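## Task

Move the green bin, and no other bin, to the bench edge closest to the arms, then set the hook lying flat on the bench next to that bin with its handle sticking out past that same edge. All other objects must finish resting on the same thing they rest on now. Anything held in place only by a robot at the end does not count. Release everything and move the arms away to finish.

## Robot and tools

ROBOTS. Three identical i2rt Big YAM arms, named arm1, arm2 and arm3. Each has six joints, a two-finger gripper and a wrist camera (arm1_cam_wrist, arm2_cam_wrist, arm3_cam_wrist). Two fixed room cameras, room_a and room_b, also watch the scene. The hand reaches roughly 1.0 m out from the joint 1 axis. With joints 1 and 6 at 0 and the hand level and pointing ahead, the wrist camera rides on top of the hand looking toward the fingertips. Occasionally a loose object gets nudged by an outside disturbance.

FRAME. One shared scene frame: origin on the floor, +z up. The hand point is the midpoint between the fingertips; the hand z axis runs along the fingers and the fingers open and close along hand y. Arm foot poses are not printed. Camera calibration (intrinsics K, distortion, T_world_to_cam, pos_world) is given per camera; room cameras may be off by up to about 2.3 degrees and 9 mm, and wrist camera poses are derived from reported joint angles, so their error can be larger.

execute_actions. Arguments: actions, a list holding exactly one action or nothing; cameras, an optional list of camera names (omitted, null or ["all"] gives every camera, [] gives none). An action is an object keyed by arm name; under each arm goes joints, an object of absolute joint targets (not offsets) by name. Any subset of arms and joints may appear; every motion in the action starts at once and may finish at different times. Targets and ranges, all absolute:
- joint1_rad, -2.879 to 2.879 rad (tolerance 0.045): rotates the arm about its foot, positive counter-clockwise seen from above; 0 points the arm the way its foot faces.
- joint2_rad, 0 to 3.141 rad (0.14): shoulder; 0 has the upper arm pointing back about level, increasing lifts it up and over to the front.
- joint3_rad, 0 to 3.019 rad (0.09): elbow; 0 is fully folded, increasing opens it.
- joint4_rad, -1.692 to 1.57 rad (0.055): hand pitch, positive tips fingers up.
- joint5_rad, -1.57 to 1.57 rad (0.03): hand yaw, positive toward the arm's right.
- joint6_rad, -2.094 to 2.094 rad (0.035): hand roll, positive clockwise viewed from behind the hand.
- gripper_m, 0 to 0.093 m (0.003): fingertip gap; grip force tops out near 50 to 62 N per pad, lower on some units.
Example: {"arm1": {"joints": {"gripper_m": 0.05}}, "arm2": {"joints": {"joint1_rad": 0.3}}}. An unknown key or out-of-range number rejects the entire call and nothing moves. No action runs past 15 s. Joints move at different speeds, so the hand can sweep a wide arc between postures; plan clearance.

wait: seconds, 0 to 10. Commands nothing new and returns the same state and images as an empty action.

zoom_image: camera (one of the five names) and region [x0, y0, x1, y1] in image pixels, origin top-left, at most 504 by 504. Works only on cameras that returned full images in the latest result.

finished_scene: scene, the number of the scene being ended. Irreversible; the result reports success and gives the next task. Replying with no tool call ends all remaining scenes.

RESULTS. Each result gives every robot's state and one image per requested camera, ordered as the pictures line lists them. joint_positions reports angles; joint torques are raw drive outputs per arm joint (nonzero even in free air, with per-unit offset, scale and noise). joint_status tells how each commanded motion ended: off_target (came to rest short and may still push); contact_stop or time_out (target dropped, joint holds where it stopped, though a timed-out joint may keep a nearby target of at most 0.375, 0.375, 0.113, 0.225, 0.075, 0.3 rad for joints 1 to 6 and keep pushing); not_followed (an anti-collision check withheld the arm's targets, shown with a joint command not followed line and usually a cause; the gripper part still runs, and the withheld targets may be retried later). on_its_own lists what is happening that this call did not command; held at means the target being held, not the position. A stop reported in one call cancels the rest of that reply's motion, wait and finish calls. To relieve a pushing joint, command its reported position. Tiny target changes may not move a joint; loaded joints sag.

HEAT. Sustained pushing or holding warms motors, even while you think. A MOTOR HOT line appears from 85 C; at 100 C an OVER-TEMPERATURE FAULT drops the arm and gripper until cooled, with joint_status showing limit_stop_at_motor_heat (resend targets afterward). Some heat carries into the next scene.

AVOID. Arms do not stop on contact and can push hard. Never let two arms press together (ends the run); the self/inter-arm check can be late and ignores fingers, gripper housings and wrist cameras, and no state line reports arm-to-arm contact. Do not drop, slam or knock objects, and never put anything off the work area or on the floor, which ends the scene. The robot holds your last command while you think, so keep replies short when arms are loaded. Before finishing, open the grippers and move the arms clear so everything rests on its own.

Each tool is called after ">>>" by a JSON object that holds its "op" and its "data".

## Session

>>> {"op": "execute_actions", "data": {"actions": [{"arm1":{"joints":{"joint1_rad":0,"joint2_rad":1.2,"joint3_rad":1.4,"joint4_rad":-0.4,"joint5_rad":0,"joint6_rad":0}},"arm2":{"joints":{"joint1_rad":0,"joint2_rad":1.2,"joint3_rad":1.4,"joint4_rad":-0.4,"joint5_rad":0,"joint6_rad":0}},"arm3":{"joints":{"joint1_rad":0,"joint2_rad":1.2,"joint3_rad":1.4,"joint4_rad":-0.4,"joint5_rad":0,"joint6_rad":0}}}]}}

Scene clock: 1.70 s.
Joint torques (N m, as the arm reports them, + toward a larger angle): arm1=[ 2.17 -9.2  10.13  2.9  -0.01  0.3 ] | arm2=[ -1.76 -11.87  14.21   2.45   0.09  -0.05] | arm3=[ -1.99 -10.58  11.87   3.27  -0.23   0.14]
arm1.joint_positions: joint1_rad=-0.008 joint2_rad=+1.208 joint3_rad=+1.365 joint4_rad=-0.417 joint5_rad=-0.001 joint6_rad=-0.016 gripper_m=+0.094
arm1.joint_status: all done
arm1.hand: x=-0.9382 y=+0.5667 z=+1.2334 quat_wxyz=(-0.425, +0.570, -0.549, -0.439) (m; scene frame)
arm2.joint_positions: joint1_rad=+0.005 joint2_rad=+1.207 joint3_rad=+1.377 joint4_rad=-0.415 joint5_rad=-0.001 joint6_rad=+0.013 gripper_m=+0.094
arm2.joint_status: all done
arm2.hand: x=-0.0492 y=+0.5704 z=+1.2256 quat_wxyz=(-0.411, +0.575, -0.543, -0.453) (m; scene frame)
arm3.joint_positions: joint1_rad=+0.004 joint2_rad=+1.217 joint3_rad=+1.373 joint4_rad=-0.418 joint5_rad=+0.003 joint6_rad=-0.016 gripper_m=+0.094
arm3.joint_status: all done
arm3.hand: x=+0.9817 y=+0.5625 z=+1.2665 quat_wxyz=(-0.455, +0.542, -0.579, -0.404) (m; scene frame)
pictures: arm1_cam_wrist, arm2_cam_wrist, arm3_cam_wrist, room_a, room_b
camera_calibration (this result's frames):
arm1_cam_wrist: T_world_to_cam=[[0.999109, 0.0408741, 0.0104699, 0.899295], [0.0383615, -0.776626, -0.628793, 1.25587], [-0.0175701, 0.628634, -0.777503, 0.710483], [0, 0, 0, 1]] pos_world=[-0.934188, 0.49195, 1.33267]
arm2_cam_wrist: T_world_to_cam=[[0.996322, 0.0828231, -0.0219871, 0.0280464], [0.0504667, -0.774488, -0.630572, 1.22261], [-0.0692546, 0.627143, -0.775819, 0.707471], [0, 0, 0, 1]] pos_world=[-0.0406488, 0.50089, 1.32043]
arm3_cam_wrist: T_world_to_cam=[[0.996759, -0.0756528, 0.0273386, -0.970216], [-0.0415904, -0.775587, -0.629869, 1.27981], [0.0688548, 0.626691, -0.77622, 0.686016], [0, 0, 0, 1]] pos_world=[0.973065, 0.489288, 1.36514]
Images, in order (width x height): arm1_cam_wrist 504x504, arm2_cam_wrist 504x504, arm3_cam_wrist 504x504, room_a 896x504, room_b 896x504.

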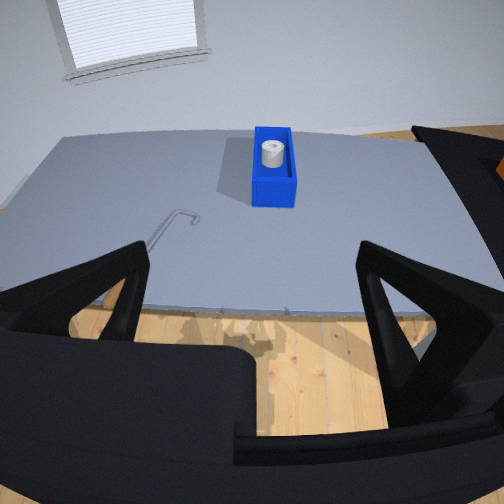

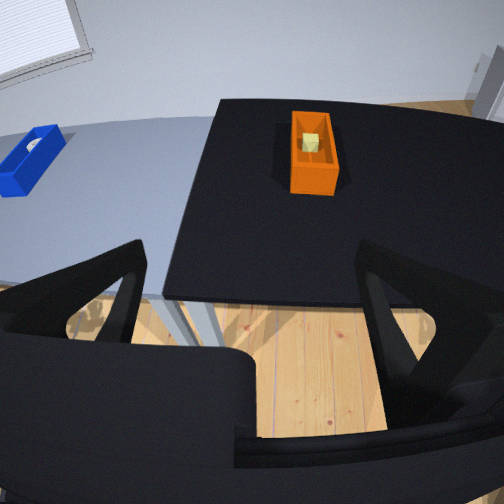

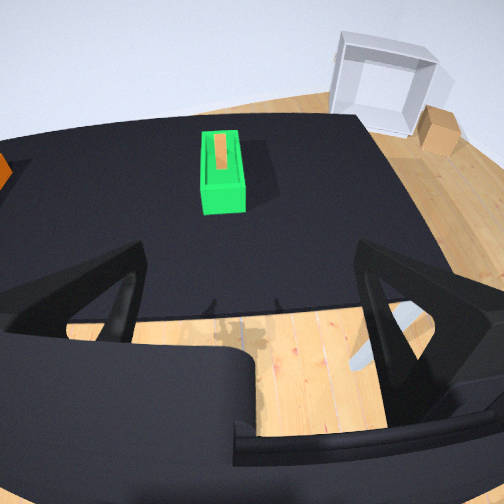

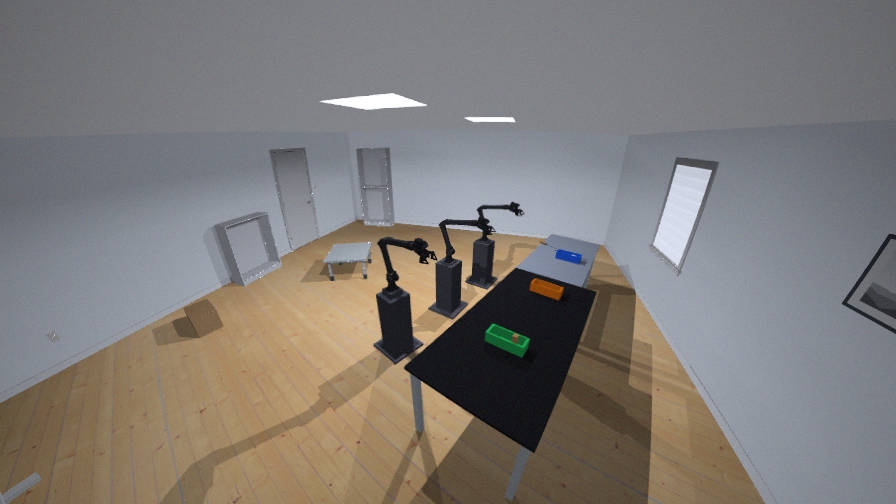

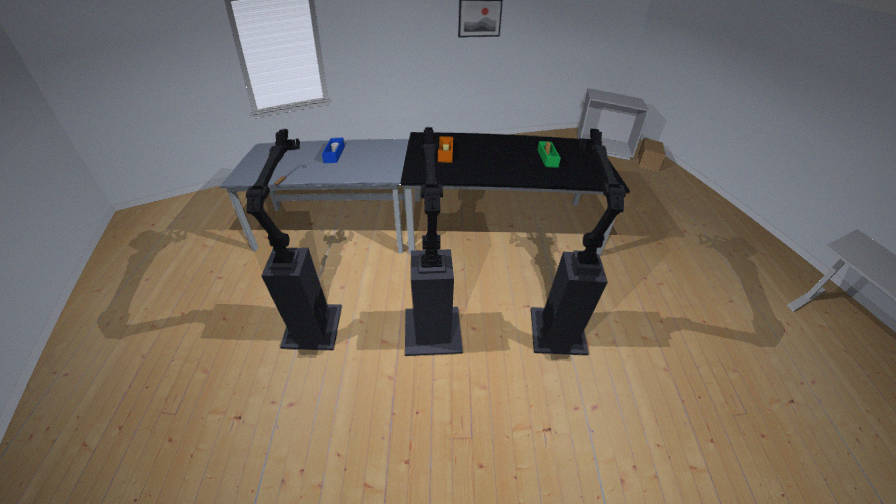

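>>> {"op": "execute_actions", "data": {"actions": [{"arm1":{"joints":{"joint1_rad":0.56,"joint2_rad":2.38,"joint3_rad":2.09,"joint4_rad":0.1,"joint5_rad":0.9,"joint6_rad":0.2}},"arm2":{"joints":{"joint1_rad":-0.4,"joint2_rad":1.0,"joint3_rad":1.2}},"arm3":{"joints":{"joint1_rad":-0.4,"joint2_rad":1.0,"joint3_rad":1.2}}}], "cameras": ["arm1_cam_wrist"]}}

Scene clock: 11.03 s.
Joint torques (N m, as the arm reports them, + toward a larger angle): arm1=[  1.55 -24.67  10.31   2.42   0.25   0.3 ] | arm2=[-1.23 -6.86 11.96  2.24  0.08 -0.07] | arm3=[-1.7  -5.31 10.14  3.24 -0.11  0.13]
arm1.joint_positions: joint1_rad=+0.560 joint2_rad=+2.402 joint3_rad=+2.044 joint4_rad=+0.089 joint5_rad=+0.897 joint6_rad=+0.185 gripper_m=+0.094
arm1.joint_status: all done
arm1.hand: x=-1.3100 y=+0.8052 z=+0.8871 quat_wxyz=(-0.525, +0.453, -0.614, -0.376) (m; scene frame)
arm2.joint_positions: joint1_rad=-0.398 joint2_rad=+0.993 joint3_rad=+1.200 joint4_rad=-0.411 joint5_rad=-0.001 joint6_rad=+0.012 gripper_m=+0.094
arm2.joint_status: all done
arm2.hand: x=+0.1502 y=+0.4666 z=+1.2260 quat_wxyz=(-0.508, +0.449, -0.636, -0.369) (m; scene frame)
arm3.joint_positions: joint1_rad=-0.396 joint2_rad=+0.997 joint3_rad=+1.194 joint4_rad=-0.414 joint5_rad=+0.000 joint6_rad=-0.014 gripper_m=+0.094
arm3.joint_status: all done
arm3.hand: x=+1.1603 y=+0.4267 z=+1.2707 quat_wxyz=(-0.542, +0.408, -0.663, -0.317) (m; scene frame)
pictures: arm1_cam_wrist
camera_calibration (this result's frames):
arm1_cam_wrist: T_world_to_cam=[[0.953153, -0.301697, 0.0218695, 1.47017], [-0.202341, -0.689657, -0.695292, 0.911198], [0.22485, 0.658295, -0.718394, 0.526057], [0, 0, 0, 1]] pos_world=[-1.33521, 0.725659, 0.979313]
Images, in order (width x height): arm1_cam_wrist 504x504.

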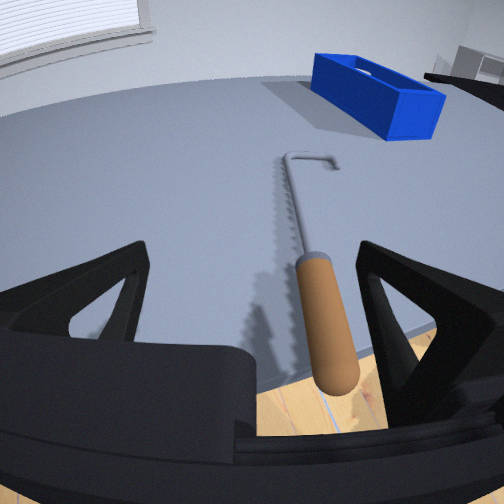

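>>> {"op": "execute_actions", "data": {"actions": [{"arm1":{"joints":{"joint1_rad":0.45,"joint2_rad":2.4,"joint3_rad":1.97,"joint4_rad":0.15,"joint5_rad":0.8}}}], "cameras": ["arm1_cam_wrist"]}}

Scene clock: 16.80 s.
Joint torques (N m, as the arm reports them, + toward a larger angle): arm1=[  1.5  -23.05   8.09   2.56   0.     0.29] | arm2=[-1.5  -6.32 11.84  2.38  0.06 -0.07] | arm3=[-1.96 -5.35 10.19  3.19 -0.09  0.1 ]
arm1.joint_positions: joint1_rad=+0.448 joint2_rad=+2.404 joint3_rad=+1.955 joint4_rad=+0.136 joint5_rad=+0.803 joint6_rad=+0.185 gripper_m=+0.094
arm1.joint_status: all done
arm1.hand: x=-1.2262 y=+0.8347 z=+0.8418 quat_wxyz=(-0.517, +0.460, -0.629, -0.355) (m; scene frame)
arm2.joint_positions: joint1_rad=-0.398 joint2_rad=+0.993 joint3_rad=+1.200 joint4_rad=-0.411 joint5_rad=-0.001 joint6_rad=+0.012 gripper_m=+0.094
arm2.joint_status: not commanded
arm2.hand: x=+0.1502 y=+0.4666 z=+1.2260 quat_wxyz=(-0.508, +0.449, -0.636, -0.369) (m; scene frame)
arm3.joint_positions: joint1_rad=-0.396 joint2_rad=+0.997 joint3_rad=+1.194 joint4_rad=-0.414 joint5_rad=+0.000 joint6_rad=-0.014 gripper_m=+0.094
arm3.joint_status: not commanded
arm3.hand: x=+1.1603 y=+0.4267 z=+1.2707 quat_wxyz=(-0.542, +0.408, -0.663, -0.317) (m; scene frame)
pictures: arm1_cam_wrist
camera_calibration (this result's frames):
arm1_cam_wrist: T_world_to_cam=[[0.946651, -0.320097, 0.0372827, 1.39458], [-0.217711, -0.720538, -0.658351, 0.892878], [0.2376, 0.615112, -0.751787, 0.535014], [0, 0, 0, 1]] pos_world=[-1.25291, 0.760659, 0.93805]
Images, in order (width x height): arm1_cam_wrist 504x504.

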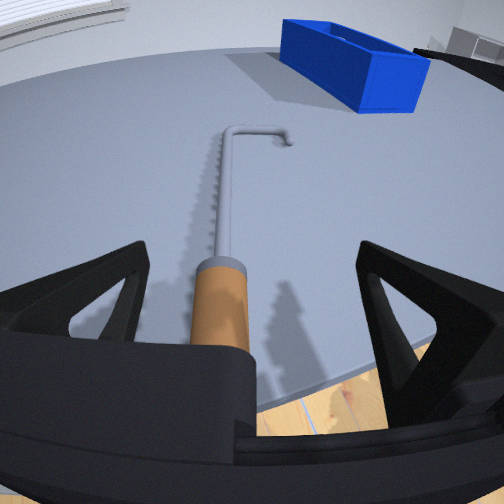

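>>> {"op": "execute_actions", "data": {"actions": [{"arm1":{"joints":{"joint1_rad":0.475,"joint2_rad":2.47,"joint6_rad":0.24}}}], "cameras": ["arm1_cam_wrist"]}}

Scene clock: 20.50 s.
Joint torques (N m, as the arm reports them, + toward a larger angle): arm1=[  2.16 -23.02   7.89   2.48   0.03   0.27] | arm2=[-1.63 -6.68 11.83  2.26  0.08 -0.04] | arm3=[-1.93 -5.79 10.18  3.14 -0.1   0.12]
arm1.joint_positions: joint1_rad=+0.470 joint2_rad=+2.465 joint3_rad=+1.955 joint4_rad=+0.138 joint5_rad=+0.803 joint6_rad=+0.227 gripper_m=+0.094
arm1.joint_status: all done
arm1.hand: x=-1.2435 y=+0.8258 z=+0.7900 quat_wxyz=(-0.502, +0.472, -0.635, -0.348) (m; scene frame)
arm2.joint_positions: joint1_rad=-0.398 joint2_rad=+0.993 joint3_rad=+1.200 joint4_rad=-0.411 joint5_rad=-0.001 joint6_rad=+0.012 gripper_m=+0.094
arm2.joint_status: not commanded
arm2.hand: x=+0.1502 y=+0.4666 z=+1.2260 quat_wxyz=(-0.508, +0.449, -0.636, -0.369) (m; scene frame)
arm3.joint_positions: joint1_rad=-0.396 joint2_rad=+0.997 joint3_rad=+1.194 joint4_rad=-0.414 joint5_rad=+0.000 joint6_rad=-0.014 gripper_m=+0.094
arm3.joint_status: not commanded
arm3.hand: x=+1.1603 y=+0.4267 z=+1.2707 quat_wxyz=(-0.542, +0.408, -0.663, -0.317) (m; scene frame)
pictures: arm1_cam_wrist
camera_calibration (this result's frames):
arm1_cam_wrist: T_world_to_cam=[[0.950947, -0.30681, 0.0395943, 1.40257], [-0.215166, -0.747933, -0.627933, 0.850321], [0.22227, 0.588611, -0.77726, 0.52863], [0, 0, 0, 1]] pos_world=[-1.26831, 0.755149, 0.889293]
Images, in order (width x height): arm1_cam_wrist 504x504.

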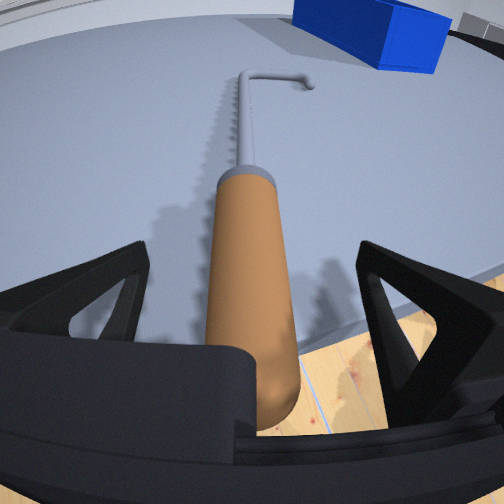

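>>> {"op": "execute_actions", "data": {"actions": [{"arm1":{"joints":{"joint2_rad":2.505}}}], "cameras": []}}

>>> {"op": "execute_actions", "data": {"actions": [{"arm1":{"joints":{"gripper_m":0}}}], "cameras": []}}

>>> {"op": "execute_actions", "data": {"actions": [{"arm1":{"joints":{"joint2_rad":2.2,"joint6_rad":-1.45}}}], "cameras": ["arm1_cam_wrist","room_a"]}}

Scene clock: 24.93 s.
Joint torques (N m, as the arm reports them, + toward a larger angle): arm1=[  1.98 -20.26   7.9    2.4    0.02   0.22] | arm2=[-1.13 -6.32 11.89  2.25  0.06 -0.02] | arm3=[-2.07 -5.48 10.11  3.16 -0.1   0.11]
arm1.joint_positions: joint1_rad=+0.470 joint2_rad=+2.467 joint3_rad=+1.955 joint4_rad=+0.140 joint5_rad=+0.803 joint6_rad=+0.232 gripper_m=+0.094
arm1.joint_status: all done
arm1.hand: x=-1.2435 y=+0.8257 z=+0.7886 quat_wxyz=(-0.502, +0.471, -0.636, -0.349) (m; scene frame)
arm2.joint_positions: joint1_rad=-0.398 joint2_rad=+0.993 joint3_rad=+1.200 joint4_rad=-0.411 joint5_rad=-0.001 joint6_rad=+0.012 gripper_m=+0.094
arm2.joint_status: not commanded
arm2.hand: x=+0.1502 y=+0.4666 z=+1.2260 quat_wxyz=(-0.508, +0.449, -0.636, -0.369) (m; scene frame)
arm3.joint_positions: joint1_rad=-0.396 joint2_rad=+0.997 joint3_rad=+1.194 joint4_rad=-0.414 joint5_rad=+0.000 joint6_rad=-0.014 gripper_m=+0.094
arm3.joint_status: not commanded
arm3.hand: x=+1.1603 y=+0.4267 z=+1.2707 quat_wxyz=(-0.542, +0.408, -0.663, -0.317) (m; scene frame)
pictures: none
No camera images: the call's "cameras" was empty. Leave "cameras" out to get every camera's image.

Scene clock: 25.67 s.
Joint torques (N m, as the arm reports them, + toward a larger angle): arm1=[  1.89 -20.61   7.9    2.37   0.15   0.22] | arm2=[-1.53 -6.6  11.75  2.31  0.06 -0.04] | arm3=[-1.91 -5.59 10.2   3.17 -0.1   0.14]
arm1.joint_positions: joint1_rad=+0.470 joint2_rad=+2.471 joint3_rad=+1.955 joint4_rad=+0.141 joint5_rad=+0.800 joint6_rad=+0.233 gripper_m=+0.030
arm1.joint_status: gripper_m off_target (ended at +0.030, target +0.000)
arm1.hand: x=-1.2442 y=+0.8256 z=+0.7859 quat_wxyz=(-0.500, +0.472, -0.636, -0.349) (m; scene frame)
arm2.joint_positions: joint1_rad=-0.398 joint2_rad=+0.993 joint3_rad=+1.200 joint4_rad=-0.411 joint5_rad=-0.001 joint6_rad=+0.012 gripper_m=+0.094
arm2.joint_status: not commanded
arm2.hand: x=+0.1502 y=+0.4666 z=+1.2260 quat_wxyz=(-0.508, +0.449, -0.636, -0.369) (m; scene frame)
arm3.joint_positions: joint1_rad=-0.396 joint2_rad=+0.997 joint3_rad=+1.194 joint4_rad=-0.414 joint5_rad=+0.000 joint6_rad=-0.014 gripper_m=+0.094
arm3.joint_status: not commanded
arm3.hand: x=+1.1603 y=+0.4267 z=+1.2707 quat_wxyz=(-0.542, +0.408, -0.663, -0.317) (m; scene frame)
pictures: none
No camera images: the call's "cameras" was empty. Leave "cameras" out to get every camera's image.

Scene clock: 29.20 s.
Joint torques (N m, as the arm reports them, + toward a larger angle): arm1=[  1.96 -23.74  10.41   2.93   0.15  -0.11] | arm2=[-1.54 -6.55 11.95  2.26  0.07 -0.03] | arm3=[-1.74 -5.28 10.18  3.16 -0.1   0.1 ]
arm1.joint_positions: joint1_rad=+0.470 joint2_rad=+2.228 joint3_rad=+1.926 joint4_rad=+0.128 joint5_rad=+0.797 joint6_rad=-1.412 gripper_m=+0.030
arm1.joint_status: joint6_rad time_out (moved -1.645 of -1.683); the others done
arm1.on_its_own: joint6_rad reads -1.412 and still pushes toward -1.450 since a time_out
arm1.hand: x=-1.2371 y=+0.8157 z=+0.9743 quat_wxyz=(-0.658, +0.738, -0.127, +0.082) (m; scene frame)
arm2.joint_positions: joint1_rad=-0.398 joint2_rad=+0.993 joint3_rad=+1.200 joint4_rad=-0.411 joint5_rad=-0.001 joint6_rad=+0.012 gripper_m=+0.094
arm2.joint_status: not commanded
arm2.hand: x=+0.1502 y=+0.4666 z=+1.2260 quat_wxyz=(-0.508, +0.449, -0.636, -0.369) (m; scene frame)
arm3.joint_positions: joint1_rad=-0.396 joint2_rad=+0.997 joint3_rad=+1.194 joint4_rad=-0.414 joint5_rad=+0.000 joint6_rad=-0.014 gripper_m=+0.094
arm3.joint_status: not commanded
arm3.hand: x=+1.1603 y=+0.4267 z=+1.2707 quat_wxyz=(-0.542, +0.408, -0.663, -0.317) (m; scene frame)
pictures: arm1_cam_wrist, room_a
camera_calibration (this result's frames):
arm1_cam_wrist: T_world_to_cam=[[0.0724957, 0.107484, 0.99156, -0.966027], [0.598257, -0.80015, 0.0429951, 1.35509], [0.798018, 0.590091, -0.12231, 0.749378], [0, 0, 0, 1]] pos_world=[-1.33868, 0.745907, 0.991269]
Images, in order (width x height): arm1_cam_wrist 504x504, room_a 896x504.

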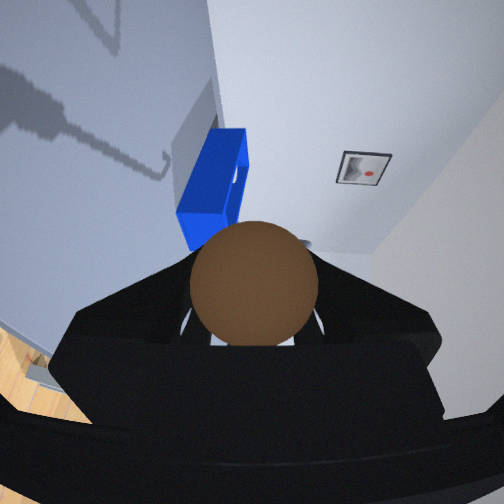

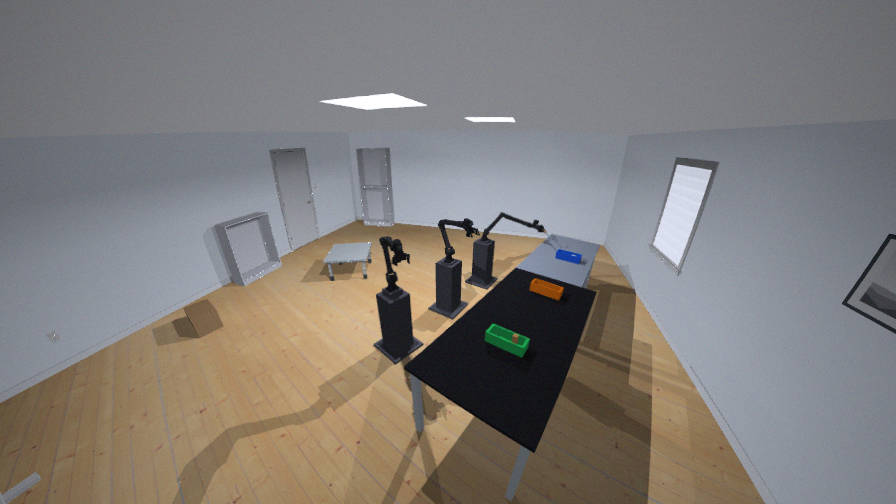

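>>> {"op": "execute_actions", "data": {"actions": [{"arm1":{"joints":{"joint2_rad":2.0,"joint4_rad":0.3,"joint5_rad":-0.62,"joint6_rad":-1.5}}}], "cameras": []}}

>>> {"op": "execute_actions", "data": {"actions": [{"arm1":{"joints":{"joint1_rad":-0.62,"joint2_rad":2.4,"joint3_rad":2.48,"joint4_rad":0.1}}}], "cameras": []}}

>>> {"op": "execute_actions", "data": {"actions": [{"arm1":{"joints":{"joint2_rad":2.5,"joint6_rad":-0.1}}}], "cameras": ["arm1_cam_wrist","room_a"]}}

Scene clock: 36.13 s.
Joint torques (N m, as the arm reports them, + toward a larger angle): arm1=[  1.79 -22.37  11.14   3.31  -0.01  -0.07] | arm2=[-1.15 -6.37 11.94  2.33  0.08 -0.04] | arm3=[-2.18 -5.41 10.24  3.19 -0.09  0.11]
arm1.joint_positions: joint1_rad=+0.472 joint2_rad=+2.032 joint3_rad=+1.918 joint4_rad=+0.265 joint5_rad=-0.619 joint6_rad=-1.465 gripper_m=+0.030
arm1.joint_status: all done
arm1.hand: x=-1.4201 y=+0.6878 z=+1.1624 quat_wxyz=(-0.631, +0.558, +0.348, -0.411) (m; scene frame)
arm2.joint_positions: joint1_rad=-0.398 joint2_rad=+0.993 joint3_rad=+1.200 joint4_rad=-0.411 joint5_rad=-0.001 joint6_rad=+0.012 gripper_m=+0.094
arm2.joint_status: not commanded
arm2.hand: x=+0.1502 y=+0.4666 z=+1.2260 quat_wxyz=(-0.508, +0.449, -0.636, -0.369) (m; scene frame)
arm3.joint_positions: joint1_rad=-0.396 joint2_rad=+0.997 joint3_rad=+1.194 joint4_rad=-0.414 joint5_rad=+0.000 joint6_rad=-0.014 gripper_m=+0.094
arm3.joint_status: not commanded
arm3.hand: x=+1.1603 y=+0.4267 z=+1.2707 quat_wxyz=(-0.542, +0.408, -0.663, -0.317) (m; scene frame)
pictures: none
No camera images: the call's "cameras" was empty. Leave "cameras" out to get every camera's image.

Scene clock: 39.30 s.
Joint torques (N m, as the arm reports them, + toward a larger angle): arm1=[  1.71 -30.85  13.92   3.59  -0.19  -0.06] | arm2=[-1.63 -6.62 11.83  2.29  0.05 -0.06] | arm3=[-1.94 -5.43 10.2   3.16 -0.12  0.12]
arm1.joint_positions: joint1_rad=-0.620 joint2_rad=+2.483 joint3_rad=+2.386 joint4_rad=+0.060 joint5_rad=-0.617 joint6_rad=-1.467 gripper_m=+0.030
arm1.joint_status: joint3_rad time_out (moved +0.468 of +0.562); the others done
arm1.on_its_own: joint3_rad reads +2.386 and still pushes toward +2.480 since a time_out
arm1.hand: x=-0.4812 y=+0.8565 z=+0.9871 quat_wxyz=(-0.695, +0.715, -0.036, -0.061) (m; scene frame)
arm2.joint_positions: joint1_rad=-0.398 joint2_rad=+0.993 joint3_rad=+1.200 joint4_rad=-0.411 joint5_rad=-0.001 joint6_rad=+0.012 gripper_m=+0.094
arm2.joint_status: not commanded
arm2.hand: x=+0.1502 y=+0.4666 z=+1.2260 quat_wxyz=(-0.508, +0.449, -0.636, -0.369) (m; scene frame)
arm3.joint_positions: joint1_rad=-0.396 joint2_rad=+0.997 joint3_rad=+1.194 joint4_rad=-0.414 joint5_rad=+0.000 joint6_rad=-0.014 gripper_m=+0.094
arm3.joint_status: not commanded
arm3.hand: x=+1.1603 y=+0.4267 z=+1.2707 quat_wxyz=(-0.542, +0.408, -0.663, -0.317) (m; scene frame)
pictures: none
No camera images: the call's "cameras" was empty. Leave "cameras" out to get every camera's image.

not run: a stop came earlier in this reply.

>>> {"op": "execute_actions", "data": {"actions": [{"arm1":{"joints":{"joint2_rad":2.48,"joint3_rad":2.46,"joint6_rad":-0.1}}}], "cameras": ["arm1_cam_wrist","room_a"]}}

Scene clock: 43.87 s.
Joint torques (N m, as the arm reports them, + toward a larger angle): arm1=[  1.65 -27.53  12.57   3.62  -0.19   0.27] | arm2=[-1.52 -6.43 11.97  2.31  0.05 -0.02] | arm3=[-1.83 -5.37 10.16  3.13 -0.1   0.12]
arm1.joint_positions: joint1_rad=-0.620 joint2_rad=+2.515 joint3_rad=+2.386 joint4_rad=+0.060 joint5_rad=-0.617 joint6_rad=-0.112 gripper_m=+0.030
arm1.joint_status: all done
arm1.hand: x=-0.4795 y=+0.8597 z=+0.9571 quat_wxyz=(-0.492, +0.537, -0.487, -0.481) (m; scene frame)
arm2.joint_positions: joint1_rad=-0.398 joint2_rad=+0.993 joint3_rad=+1.200 joint4_rad=-0.411 joint5_rad=-0.001 joint6_rad=+0.012 gripper_m=+0.094
arm2.joint_status: not commanded
arm2.hand: x=+0.1502 y=+0.4666 z=+1.2260 quat_wxyz=(-0.508, +0.449, -0.636, -0.369) (m; scene frame)
arm3.joint_positions: joint1_rad=-0.396 joint2_rad=+0.997 joint3_rad=+1.194 joint4_rad=-0.414 joint5_rad=+0.000 joint6_rad=-0.014 gripper_m=+0.094
arm3.joint_status: not commanded
arm3.hand: x=+1.1603 y=+0.4267 z=+1.2707 quat_wxyz=(-0.542, +0.408, -0.663, -0.317) (m; scene frame)
pictures: arm1_cam_wrist, room_a
camera_calibration (this result's frames):
arm1_cam_wrist: T_world_to_cam=[[0.996681, 0.0447384, 0.0680126, 0.372296], [0.0809637, -0.631893, -0.770815, 1.32401], [0.00849157, 0.773764, -0.633418, 0.0693377], [0, 0, 0, 1]] pos_world=[-0.478846, 0.766323, 1.03916]
Images, in order (width x height): arm1_cam_wrist 504x504, room_a 896x504.

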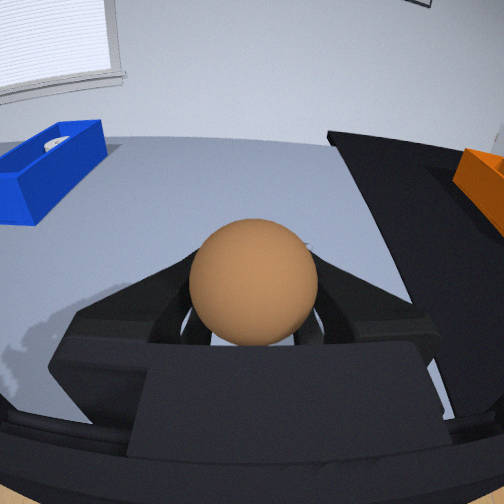

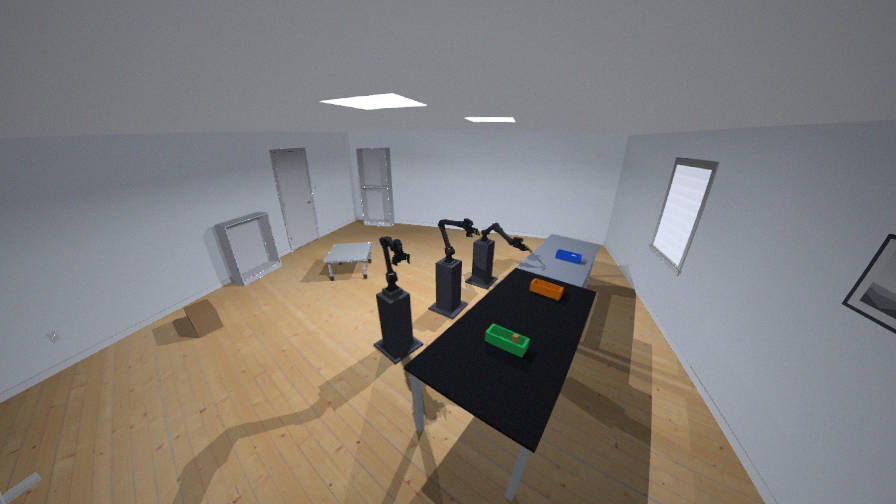

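>>> {"op": "execute_actions", "data": {"actions": [{"arm1":{"joints":{"joint2_rad":2.665,"joint4_rad":-0.08,"joint6_rad":-0.24}}}], "cameras": ["arm1_cam_wrist"]}}

Scene clock: 49.87 s.
Joint torques (N m, as the arm reports them, + toward a larger angle): arm1=[  1.86 -26.96  10.12   1.84  -0.25   0.13] | arm2=[-1.32 -6.44 11.77  2.29  0.05 -0.04] | arm3=[-2.02 -5.54 10.2   3.24 -0.11  0.12]
arm1.joint_positions: joint1_rad=-0.621 joint2_rad=+2.685 joint3_rad=+2.421 joint4_rad=-0.074 joint5_rad=-0.619 joint6_rad=-0.237 gripper_m=+0.030
arm1.joint_status: all done
arm1.hand: x=-0.4798 y=+0.8612 z=+0.7892 quat_wxyz=(-0.419, +0.588, -0.536, -0.438) (m; scene frame)
arm2.joint_positions: joint1_rad=-0.398 joint2_rad=+0.993 joint3_rad=+1.200 joint4_rad=-0.411 joint5_rad=-0.001 joint6_rad=+0.012 gripper_m=+0.094
arm2.joint_status: not commanded
arm2.hand: x=+0.1502 y=+0.4666 z=+1.2260 quat_wxyz=(-0.508, +0.449, -0.636, -0.369) (m; scene frame)
arm3.joint_positions: joint1_rad=-0.396 joint2_rad=+0.997 joint3_rad=+1.194 joint4_rad=-0.414 joint5_rad=+0.000 joint6_rad=-0.014 gripper_m=+0.094
arm3.joint_status: not commanded
arm3.hand: x=+1.1603 y=+0.4267 z=+1.2707 quat_wxyz=(-0.542, +0.408, -0.663, -0.317) (m; scene frame)
pictures: arm1_cam_wrist
camera_calibration (this result's frames):
arm1_cam_wrist: T_world_to_cam=[[0.99643, 0.0788017, 0.030303, 0.384263], [0.0806439, -0.782114, -0.617895, 1.20405], [-0.0249908, 0.618133, -0.785676, 0.199996], [0, 0, 0, 1]] pos_world=[-0.474992, 0.787798, 0.889464]
Images, in order (width x height): arm1_cam_wrist 504x504.

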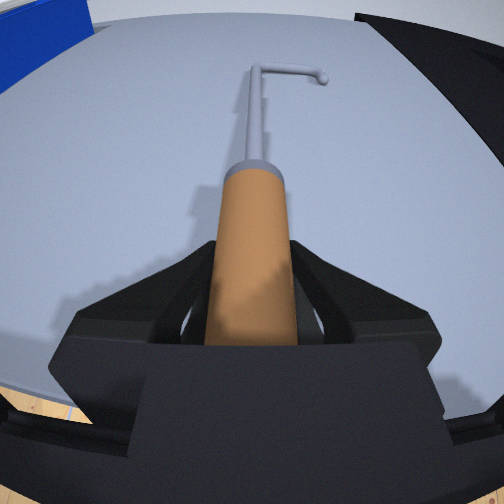

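>>> {"op": "execute_actions", "data": {"actions": [{"arm1":{"joints":{"gripper_m":0.093}}}], "cameras": []}}

>>> {"op": "execute_actions", "data": {"actions": [{"arm1":{"joints":{"joint2_rad":2.2}}}], "cameras": []}}

>>> {"op": "execute_actions", "data": {"actions": [{"arm1":{"joints":{"joint1_rad":0.4,"joint2_rad":1.0,"joint3_rad":1.2}}}], "cameras": []}}

>>> {"op": "execute_actions", "data": {"actions": [{"arm2":{"joints":{"joint1_rad":0.53,"joint2_rad":2.58,"joint3_rad":2.48,"joint4_rad":-0.1,"joint5_rad":0.62,"joint6_rad":0.24}}}], "cameras": ["arm2_cam_wrist"]}}

Scene clock: 56.30 s.
Joint torques (N m, as the arm reports them, + toward a larger angle): arm1=[  2.1  -26.92  10.1    1.86  -0.25   0.13] | arm2=[-1.26 -6.55 11.9   2.34  0.08 -0.05] | arm3=[-1.77 -5.82 10.24  3.19 -0.08  0.12]
arm1.joint_positions: joint1_rad=-0.621 joint2_rad=+2.685 joint3_rad=+2.421 joint4_rad=-0.074 joint5_rad=-0.619 joint6_rad=-0.237 gripper_m=+0.093
arm1.joint_status: all done
arm1.hand: x=-0.4798 y=+0.8612 z=+0.7892 quat_wxyz=(-0.419, +0.588, -0.536, -0.438) (m; scene frame)
arm2.joint_positions: joint1_rad=-0.398 joint2_rad=+0.993 joint3_rad=+1.200 joint4_rad=-0.411 joint5_rad=-0.001 joint6_rad=+0.012 gripper_m=+0.094
arm2.joint_status: not commanded
arm2.hand: x=+0.1502 y=+0.4666 z=+1.2260 quat_wxyz=(-0.508, +0.449, -0.636, -0.369) (m; scene frame)
arm3.joint_positions: joint1_rad=-0.396 joint2_rad=+0.997 joint3_rad=+1.194 joint4_rad=-0.414 joint5_rad=+0.000 joint6_rad=-0.014 gripper_m=+0.094
arm3.joint_status: not commanded
arm3.hand: x=+1.1603 y=+0.4267 z=+1.2707 quat_wxyz=(-0.542, +0.408, -0.663, -0.317) (m; scene frame)
pictures: none
No camera images: the call's "cameras" was empty. Leave "cameras" out to get every camera's image.

Scene clock: 58.17 s.
Joint torques (N m, as the arm reports them, + toward a larger angle): arm1=[  1.76 -23.29   9.09   2.06  -0.04   0.15] | arm2=[-1.64 -6.38 11.76  2.32  0.09 -0.03] | arm3=[-1.81 -5.48 10.15  3.17 -0.09  0.12]
arm1.joint_positions: joint1_rad=-0.621 joint2_rad=+2.218 joint3_rad=+2.439 joint4_rad=-0.081 joint5_rad=-0.619 joint6_rad=-0.237 gripper_m=+0.093
arm1.joint_status: all done
arm1.hand: x=-0.5148 y=+0.7985 z=+1.2285 quat_wxyz=(-0.594, +0.544, -0.382, -0.454) (m; scene frame)
arm2.joint_positions: joint1_rad=-0.398 joint2_rad=+0.993 joint3_rad=+1.200 joint4_rad=-0.411 joint5_rad=-0.001 joint6_rad=+0.012 gripper_m=+0.094
arm2.joint_status: not commanded
arm2.hand: x=+0.1502 y=+0.4666 z=+1.2260 quat_wxyz=(-0.508, +0.449, -0.636, -0.369) (m; scene frame)
arm3.joint_positions: joint1_rad=-0.396 joint2_rad=+0.997 joint3_rad=+1.194 joint4_rad=-0.414 joint5_rad=+0.000 joint6_rad=-0.014 gripper_m=+0.094
arm3.joint_status: not commanded
arm3.hand: x=+1.1603 y=+0.4267 z=+1.2707 quat_wxyz=(-0.542, +0.408, -0.663, -0.317) (m; scene frame)
pictures: none
No camera images: the call's "cameras" was empty. Leave "cameras" out to get every camera's image.

Scene clock: 60.13 s.
Joint torques (N m, as the arm reports them, + toward a larger angle): arm1=[ 2.14 -5.75  8.7   2.16  0.12  0.15] | arm2=[-1.87 -6.58 11.87  2.23  0.06 -0.04] | arm3=[-1.9  -5.73 10.19  3.14 -0.08  0.1 ]
arm1.joint_positions: joint1_rad=+0.391 joint2_rad=+1.008 joint3_rad=+1.185 joint4_rad=-0.083 joint5_rad=-0.623 joint6_rad=-0.237 gripper_m=+0.093
arm1.joint_status: all done
arm1.hand: x=-1.2053 y=+0.3832 z=+1.3044 quat_wxyz=(-0.289, +0.671, -0.077, -0.679) (m; scene frame)
arm2.joint_positions: joint1_rad=-0.398 joint2_rad=+0.993 joint3_rad=+1.200 joint4_rad=-0.411 joint5_rad=-0.001 joint6_rad=+0.012 gripper_m=+0.094
arm2.joint_status: not commanded
arm2.hand: x=+0.1502 y=+0.4666 z=+1.2260 quat_wxyz=(-0.508, +0.449, -0.636, -0.369) (m; scene frame)
arm3.joint_positions: joint1_rad=-0.396 joint2_rad=+0.997 joint3_rad=+1.194 joint4_rad=-0.414 joint5_rad=+0.000 joint6_rad=-0.014 gripper_m=+0.094
arm3.joint_status: not commanded
arm3.hand: x=+1.1603 y=+0.4267 z=+1.2707 quat_wxyz=(-0.542, +0.408, -0.663, -0.317) (m; scene frame)
pictures: none
No camera images: the call's "cameras" was empty. Leave "cameras" out to get every camera's image.

Scene clock: 62.30 s.
Joint torques (N m, as the arm reports them, + toward a larger angle): arm1=[ 2.03 -5.98  8.73  2.15  0.12  0.15] | arm2=[ -0.57 -32.28  16.75   1.77   0.34   0.2 ] | arm3=[-1.9  -5.67 10.13  3.11 -0.09  0.11]
arm1.joint_positions: joint1_rad=+0.391 joint2_rad=+1.008 joint3_rad=+1.185 joint4_rad=-0.083 joint5_rad=-0.623 joint6_rad=-0.237 gripper_m=+0.093
arm1.joint_status: not commanded
arm1.hand: x=-1.2053 y=+0.3832 z=+1.3044 quat_wxyz=(-0.289, +0.671, -0.077, -0.679) (m; scene frame)
arm2.joint_positions: joint1_rad=+0.525 joint2_rad=+2.599 joint3_rad=+2.431 joint4_rad=-0.105 joint5_rad=+0.617 joint6_rad=+0.227 gripper_m=+0.094
arm2.joint_status: all done
arm2.hand: x=-0.4669 y=+0.8577 z=+0.8590 quat_wxyz=(-0.432, +0.522, -0.584, -0.447) (m; scene frame)
arm3.joint_positions: joint1_rad=-0.396 joint2_rad=+0.997 joint3_rad=+1.194 joint4_rad=-0.414 joint5_rad=+0.000 joint6_rad=-0.014 gripper_m=+0.094
arm3.joint_status: not commanded
arm3.hand: x=+1.1603 y=+0.4267 z=+1.2707 quat_wxyz=(-0.542, +0.408, -0.663, -0.317) (m; scene frame)
pictures: arm2_cam_wrist
camera_calibration (this result's frames):
arm2_cam_wrist: T_world_to_cam=[[0.996309, -0.0439824, -0.073719, 0.56558], [-0.0813569, -0.757766, -0.647435, 1.17362], [-0.027386, 0.651042, -0.758547, 0.19813], [0, 0, 0, 1]] pos_world=[-0.462584, 0.785211, 0.951825]
Images, in order (width x height): arm2_cam_wrist 504x504.

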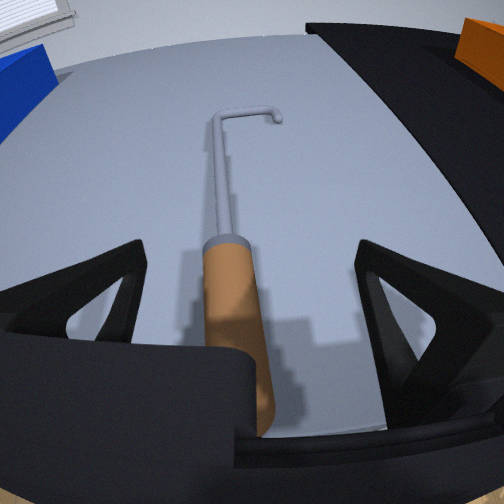

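>>> {"op": "execute_actions", "data": {"actions": [{"arm2":{"joints":{"joint1_rad":0.545,"joint2_rad":2.705}}}], "cameras": []}}

>>> {"op": "execute_actions", "data": {"actions": [{"arm2":{"joints":{"gripper_m":0}}}], "cameras": []}}

>>> {"op": "execute_actions", "data": {"actions": [{"arm2":{"joints":{"joint2_rad":2.53}}}], "cameras": []}}

>>> {"op": "execute_actions", "data": {"actions": [{"arm2":{"joints":{"joint2_rad":2.45,"joint6_rad":-1.5}}}], "cameras": ["arm2_cam_wrist","room_a"]}}

Scene clock: 73.00 s.
Joint torques (N m, as the arm reports them, + toward a larger angle): arm1=[ 2.15 -5.85  8.7   2.16  0.12  0.16] | arm2=[ -0.78 -27.91  14.81   1.53   0.05   0.3 ] | arm3=[-1.94 -5.48 10.2   3.18 -0.11  0.14]
arm1.joint_positions: joint1_rad=+0.391 joint2_rad=+1.008 joint3_rad=+1.185 joint4_rad=-0.083 joint5_rad=-0.623 joint6_rad=-0.237 gripper_m=+0.093
arm1.joint_status: not commanded
arm1.hand: x=-1.2053 y=+0.3832 z=+1.3044 quat_wxyz=(-0.289, +0.671, -0.077, -0.679) (m; scene frame)
arm2.joint_positions: joint1_rad=+0.543 joint2_rad=+2.670 joint3_rad=+2.447 joint4_rad=-0.100 joint5_rad=+0.624 joint6_rad=+0.212 gripper_m=+0.094
arm2.joint_status: all done
arm2.hand: x=-0.4819 y=+0.8504 z=+0.8025 quat_wxyz=(-0.431, +0.545, -0.579, -0.426) (m; scene frame)
arm3.joint_positions: joint1_rad=-0.396 joint2_rad=+0.997 joint3_rad=+1.194 joint4_rad=-0.414 joint5_rad=+0.000 joint6_rad=-0.014 gripper_m=+0.094
arm3.joint_status: not commanded
arm3.hand: x=+1.1603 y=+0.4267 z=+1.2707 quat_wxyz=(-0.542, +0.408, -0.663, -0.317) (m; scene frame)
pictures: none
No camera images: the call's "cameras" was empty. Leave "cameras" out to get every camera's image.

Scene clock: 73.73 s.
Joint torques (N m, as the arm reports them, + toward a larger angle): arm1=[ 2.06 -5.86  8.72  2.16  0.12  0.15] | arm2=[ -0.35 -28.36  14.96   1.62   0.12   0.26] | arm3=[-1.61 -5.52 10.19  3.19 -0.1   0.11]
arm1.joint_positions: joint1_rad=+0.391 joint2_rad=+1.008 joint3_rad=+1.185 joint4_rad=-0.083 joint5_rad=-0.623 joint6_rad=-0.237 gripper_m=+0.093
arm1.joint_status: not commanded
arm1.hand: x=-1.2053 y=+0.3832 z=+1.3044 quat_wxyz=(-0.289, +0.671, -0.077, -0.679) (m; scene frame)
arm2.joint_positions: joint1_rad=+0.543 joint2_rad=+2.670 joint3_rad=+2.447 joint4_rad=-0.100 joint5_rad=+0.622 joint6_rad=+0.217 gripper_m=+0.030
arm2.joint_status: gripper_m off_target (ended at +0.030, target +0.000)
arm2.hand: x=-0.4821 y=+0.8504 z=+0.8025 quat_wxyz=(-0.429, +0.544, -0.580, -0.428) (m; scene frame)
arm3.joint_positions: joint1_rad=-0.396 joint2_rad=+0.997 joint3_rad=+1.194 joint4_rad=-0.414 joint5_rad=+0.000 joint6_rad=-0.014 gripper_m=+0.094
arm3.joint_status: not commanded
arm3.hand: x=+1.1603 y=+0.4267 z=+1.2707 quat_wxyz=(-0.542, +0.408, -0.663, -0.317) (m; scene frame)
pictures: none
No camera images: the call's "cameras" was empty. Leave "cameras" out to get every camera's image.

Scene clock: 75.10 s.
Joint torques (N m, as the arm reports them, + toward a larger angle): arm1=[ 2.11 -5.85  8.71  2.15  0.12  0.16] | arm2=[ -0.43 -35.22  15.08   2.22   0.26   0.19] | arm3=[-1.9  -5.61 10.23  3.22 -0.08  0.12]
arm1.joint_positions: joint1_rad=+0.391 joint2_rad=+1.008 joint3_rad=+1.185 joint4_rad=-0.083 joint5_rad=-0.623 joint6_rad=-0.237 gripper_m=+0.093
arm1.joint_status: not commanded
arm1.hand: x=-1.2053 y=+0.3832 z=+1.3044 quat_wxyz=(-0.289, +0.671, -0.077, -0.679) (m; scene frame)
arm2.joint_positions: joint1_rad=+0.543 joint2_rad=+2.576 joint3_rad=+2.447 joint4_rad=-0.113 joint5_rad=+0.619 joint6_rad=+0.226 gripper_m=+0.030
arm2.joint_status: all done
arm2.hand: x=-0.4817 y=+0.8503 z=+0.8877 quat_wxyz=(-0.430, +0.518, -0.577, -0.461) (m; scene frame)
arm3.joint_positions: joint1_rad=-0.396 joint2_rad=+0.997 joint3_rad=+1.194 joint4_rad=-0.414 joint5_rad=+0.000 joint6_rad=-0.014 gripper_m=+0.094
arm3.joint_status: not commanded
arm3.hand: x=+1.1603 y=+0.4267 z=+1.2707 quat_wxyz=(-0.542, +0.408, -0.663, -0.317) (m; scene frame)
pictures: none
No camera images: the call's "cameras" was empty. Leave "cameras" out to get every camera's image.

Scene clock: 77.37 s.
Joint torques (N m, as the arm reports them, + toward a larger angle): arm1=[ 2.02 -5.82  8.71  2.17  0.13  0.15] | arm2=[ -0.84 -35.87  15.29   2.62   0.2   -0.13] | arm3=[-2.01 -5.55 10.15  3.12 -0.11  0.1 ]
arm1.joint_positions: joint1_rad=+0.391 joint2_rad=+1.008 joint3_rad=+1.185 joint4_rad=-0.083 joint5_rad=-0.623 joint6_rad=-0.237 gripper_m=+0.093
arm1.joint_status: not commanded
arm1.hand: x=-1.2053 y=+0.3832 z=+1.3044 quat_wxyz=(-0.289, +0.671, -0.077, -0.679) (m; scene frame)
arm2.joint_positions: joint1_rad=+0.543 joint2_rad=+2.509 joint3_rad=+2.447 joint4_rad=-0.121 joint5_rad=+0.618 joint6_rad=-1.467 gripper_m=+0.030
arm2.joint_status: all done
arm2.hand: x=-0.4783 y=+0.8464 z=+0.9494 quat_wxyz=(-0.649, +0.760, -0.006, +0.003) (m; scene frame)
arm3.joint_positions: joint1_rad=-0.396 joint2_rad=+0.997 joint3_rad=+1.194 joint4_rad=-0.414 joint5_rad=+0.000 joint6_rad=-0.014 gripper_m=+0.094
arm3.joint_status: not commanded
arm3.hand: x=+1.1603 y=+0.4267 z=+1.2707 quat_wxyz=(-0.542, +0.408, -0.663, -0.317) (m; scene frame)
pictures: arm2_cam_wrist, room_a
camera_calibration (this result's frames):
arm2_cam_wrist: T_world_to_cam=[[0.00497504, 0.167254, 0.985901, -1.07584], [0.797606, -0.595333, 0.096971, 0.798827], [0.603159, 0.785878, -0.136365, -0.129443], [0, 0, 0, 1]] pos_world=[-0.553722, 0.757234, 0.965561]
Images, in order (width x height): arm2_cam_wrist 504x504, room_a 896x504.

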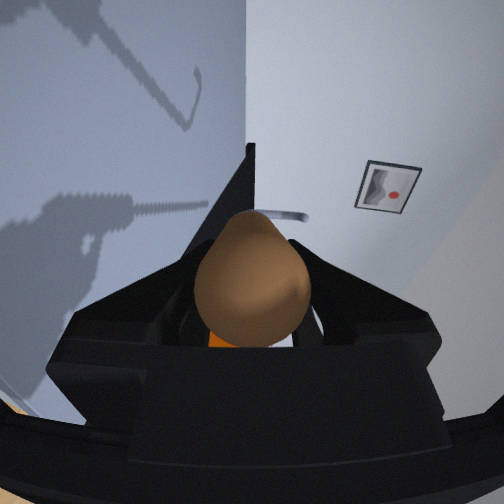

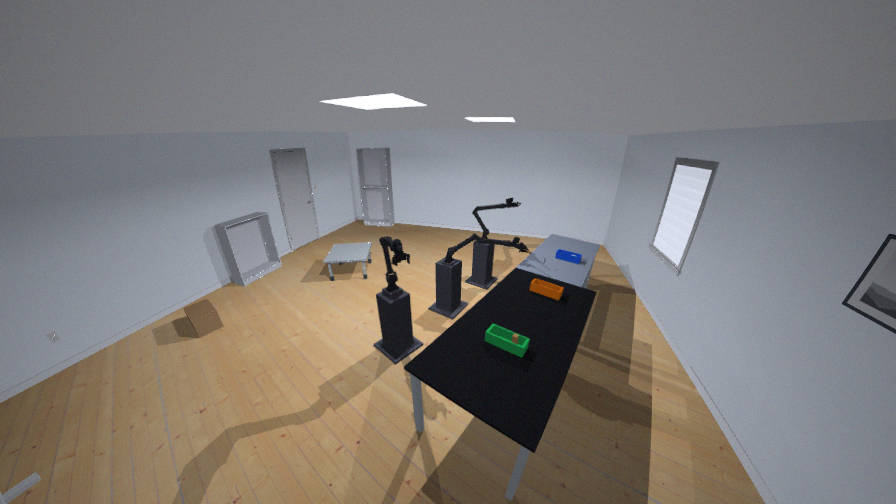

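>>> {"op": "execute_actions", "data": {"actions": [{"arm2":{"joints":{"joint2_rad":2.2,"joint5_rad":0}}}], "cameras": []}}

>>> {"op": "execute_actions", "data": {"actions": [{"arm2":{"joints":{"joint1_rad":-0.69,"joint5_rad":-0.62}}}], "cameras": []}}

>>> {"op": "execute_actions", "data": {"actions": [{"arm2":{"joints":{"joint2_rad":2.46}}}], "cameras": []}}

>>> {"op": "execute_actions", "data": {"actions": [{"arm2":{"joints":{"joint2_rad":2.53,"joint6_rad":-0.2}}}], "cameras": ["arm2_cam_wrist","room_a"]}}

Scene clock: 83.07 s.
Joint torques (N m, as the arm reports them, + toward a larger angle): arm1=[ 2.06 -5.88  8.71  2.17  0.12  0.15] | arm2=[ -0.88 -30.64  16.44   3.05  -0.11  -0.09] | arm3=[-2.16 -5.5  10.2   3.19 -0.1   0.12]
arm1.joint_positions: joint1_rad=+0.391 joint2_rad=+1.008 joint3_rad=+1.185 joint4_rad=-0.083 joint5_rad=-0.623 joint6_rad=-0.237 gripper_m=+0.093
arm1.joint_status: not commanded
arm1.hand: x=-1.2053 y=+0.3832 z=+1.3044 quat_wxyz=(-0.289, +0.671, -0.077, -0.679) (m; scene frame)
arm2.joint_positions: joint1_rad=+0.544 joint2_rad=+2.232 joint3_rad=+2.436 joint4_rad=-0.129 joint5_rad=+0.003 joint6_rad=-1.472 gripper_m=+0.030
arm2.joint_status: all done
arm2.hand: x=-0.5403 y=+0.7651 z=+1.1966 quat_wxyz=(-0.685, +0.660, +0.169, -0.257) (m; scene frame)
arm3.joint_positions: joint1_rad=-0.396 joint2_rad=+0.997 joint3_rad=+1.194 joint4_rad=-0.414 joint5_rad=+0.000 joint6_rad=-0.014 gripper_m=+0.094
arm3.joint_status: not commanded
arm3.hand: x=+1.1603 y=+0.4267 z=+1.2707 quat_wxyz=(-0.542, +0.408, -0.663, -0.317) (m; scene frame)
pictures: none
No camera images: the call's "cameras" was empty. Leave "cameras" out to get every camera's image.

Scene clock: 85.53 s.
Joint torques (N m, as the arm reports them, + toward a larger angle): arm1=[ 2.12 -5.79  8.7   2.15  0.12  0.15] | arm2=[ -0.69 -33.25  16.22   2.77   0.06  -0.11] | arm3=[-2.03 -5.58 10.32  3.2  -0.1   0.13]
arm1.joint_positions: joint1_rad=+0.391 joint2_rad=+1.008 joint3_rad=+1.185 joint4_rad=-0.083 joint5_rad=-0.623 joint6_rad=-0.237 gripper_m=+0.093
arm1.joint_status: not commanded
arm1.hand: x=-1.2053 y=+0.3832 z=+1.3044 quat_wxyz=(-0.289, +0.671, -0.077, -0.679) (m; scene frame)
arm2.joint_positions: joint1_rad=-0.695 joint2_rad=+2.259 joint3_rad=+2.436 joint4_rad=-0.129 joint5_rad=-0.621 joint6_rad=-1.472 gripper_m=+0.030
arm2.joint_status: all done
arm2.hand: x=+0.4413 y=+0.7974 z=+1.1650 quat_wxyz=(-0.717, +0.696, -0.028, -0.026) (m; scene frame)
arm3.joint_positions: joint1_rad=-0.396 joint2_rad=+0.997 joint3_rad=+1.194 joint4_rad=-0.414 joint5_rad=+0.000 joint6_rad=-0.014 gripper_m=+0.094
arm3.joint_status: not commanded
arm3.hand: x=+1.1603 y=+0.4267 z=+1.2707 quat_wxyz=(-0.542, +0.408, -0.663, -0.317) (m; scene frame)
pictures: none
No camera images: the call's "cameras" was empty. Leave "cameras" out to get every camera's image.

Scene clock: 87.10 s.
Joint torques (N m, as the arm reports them, + toward a larger angle): arm1=[ 2.08 -5.91  8.71  2.15  0.12  0.15] | arm2=[ -1.45 -37.11  17.24   2.63  -0.15   0.09] | arm3=[-1.76 -5.73 10.16  3.17 -0.11  0.14]
arm1.joint_positions: joint1_rad=+0.391 joint2_rad=+1.008 joint3_rad=+1.185 joint4_rad=-0.083 joint5_rad=-0.623 joint6_rad=-0.237 gripper_m=+0.093
arm1.joint_status: not commanded
arm1.hand: x=-1.2053 y=+0.3832 z=+1.3044 quat_wxyz=(-0.289, +0.671, -0.077, -0.679) (m; scene frame)
arm2.joint_positions: joint1_rad=-0.695 joint2_rad=+2.534 joint3_rad=+2.427 joint4_rad=-0.122 joint5_rad=-0.618 joint6_rad=-1.492 gripper_m=+0.030
arm2.joint_status: all done
arm2.hand: x=+0.4723 y=+0.8401 z=+0.9085 quat_wxyz=(-0.631, +0.768, -0.082, -0.072) (m; scene frame)
arm3.joint_positions: joint1_rad=-0.396 joint2_rad=+0.997 joint3_rad=+1.194 joint4_rad=-0.414 joint5_rad=+0.000 joint6_rad=-0.014 gripper_m=+0.094
arm3.joint_status: not commanded
arm3.hand: x=+1.1603 y=+0.4267 z=+1.2707 quat_wxyz=(-0.542, +0.408, -0.663, -0.317) (m; scene frame)
pictures: none
No camera images: the call's "cameras" was empty. Leave "cameras" out to get every camera's image.

Scene clock: 89.10 s.
Joint torques (N m, as the arm reports them, + toward a larger angle): arm1=[ 2.08 -5.89  8.72  2.17  0.12  0.15] | arm2=[ -0.94 -30.87  15.22   1.01  -0.37   0.27] | arm3=[-1.73 -5.56 10.18  3.1  -0.1   0.11]
arm1.joint_positions: joint1_rad=+0.391 joint2_rad=+1.008 joint3_rad=+1.185 joint4_rad=-0.083 joint5_rad=-0.623 joint6_rad=-0.237 gripper_m=+0.093
arm1.joint_status: not commanded
arm1.hand: x=-1.2053 y=+0.3832 z=+1.3044 quat_wxyz=(-0.289, +0.671, -0.077, -0.679) (m; scene frame)
arm2.joint_positions: joint1_rad=-0.696 joint2_rad=+2.533 joint3_rad=+2.448 joint4_rad=-0.086 joint5_rad=-0.613 joint6_rad=-0.226 gripper_m=+0.030
arm2.joint_status: all done
arm2.hand: x=+0.4762 y=+0.8422 z=+0.9296 quat_wxyz=(-0.490, +0.566, -0.504, -0.431) (m; scene frame)
arm3.joint_positions: joint1_rad=-0.396 joint2_rad=+0.997 joint3_rad=+1.194 joint4_rad=-0.414 joint5_rad=+0.000 joint6_rad=-0.014 gripper_m=+0.094
arm3.joint_status: not commanded
arm3.hand: x=+1.1603 y=+0.4267 z=+1.2707 quat_wxyz=(-0.542, +0.408, -0.663, -0.317) (m; scene frame)
pictures: arm2_cam_wrist, room_a
camera_calibration (this result's frames):
arm2_cam_wrist: T_world_to_cam=[[0.992748, 0.0228119, 0.118026, -0.602334], [0.0997071, -0.704709, -0.702455, 1.20456], [0.06715, 0.709129, -0.701874, 0.141024], [0, 0, 0, 1]] pos_world=[0.468393, 0.762602, 1.01622]
Images, in order (width x height): arm2_cam_wrist 504x504, room_a 896x504.

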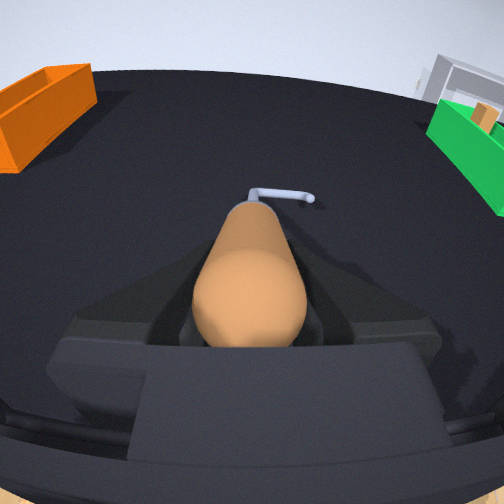

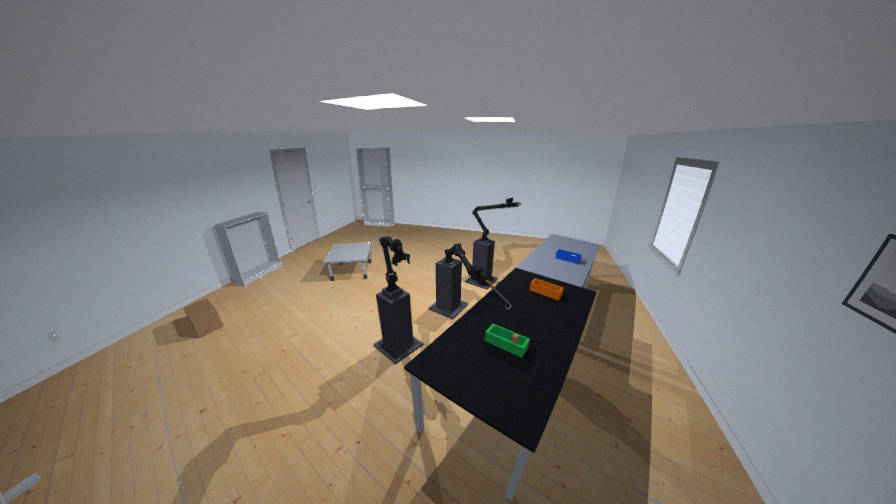

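>>> {"op": "execute_actions", "data": {"actions": [{"arm2":{"joints":{"joint2_rad":2.63,"joint6_rad":-0.26}}}], "cameras": ["arm2_cam_wrist"]}}

Scene clock: 93.87 s.
Joint torques (N m, as the arm reports them, + toward a larger angle): arm1=[ 2.14 -5.85  8.72  2.16  0.13  0.15] | arm2=[ -0.03 -31.98  15.     1.47  -0.37   0.04] | arm3=[-1.82 -5.91 10.22  3.19 -0.1   0.12]
arm1.joint_positions: joint1_rad=+0.391 joint2_rad=+1.008 joint3_rad=+1.185 joint4_rad=-0.083 joint5_rad=-0.623 joint6_rad=-0.237 gripper_m=+0.093
arm1.joint_status: not commanded
arm1.hand: x=-1.2053 y=+0.3832 z=+1.3044 quat_wxyz=(-0.289, +0.671, -0.077, -0.679) (m; scene frame)
arm2.joint_positions: joint1_rad=-0.696 joint2_rad=+2.637 joint3_rad=+2.448 joint4_rad=-0.097 joint5_rad=-0.614 joint6_rad=-0.258 gripper_m=+0.030
arm2.joint_status: all done
arm2.hand: x=+0.4776 y=+0.8444 z=+0.8289 quat_wxyz=(-0.452, +0.582, -0.530, -0.419) (m; scene frame)
arm3.joint_positions: joint1_rad=-0.396 joint2_rad=+0.997 joint3_rad=+1.194 joint4_rad=-0.414 joint5_rad=+0.000 joint6_rad=-0.014 gripper_m=+0.094
arm3.joint_status: not commanded
arm3.hand: x=+1.1603 y=+0.4267 z=+1.2707 quat_wxyz=(-0.542, +0.408, -0.663, -0.317) (m; scene frame)
pictures: arm2_cam_wrist
camera_calibration (this result's frames):
arm2_cam_wrist: T_world_to_cam=[[0.996151, 0.039157, 0.078421, -0.574533], [0.0802809, -0.766724, -0.636938, 1.14254], [0.0351866, 0.640782, -0.766916, 0.195544], [0, 0, 0, 1]] pos_world=[0.473716, 0.773212, 0.922751]
Images, in order (width x height): arm2_cam_wrist 504x504.

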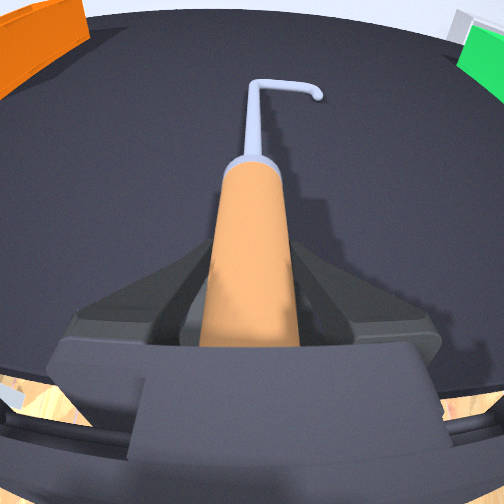

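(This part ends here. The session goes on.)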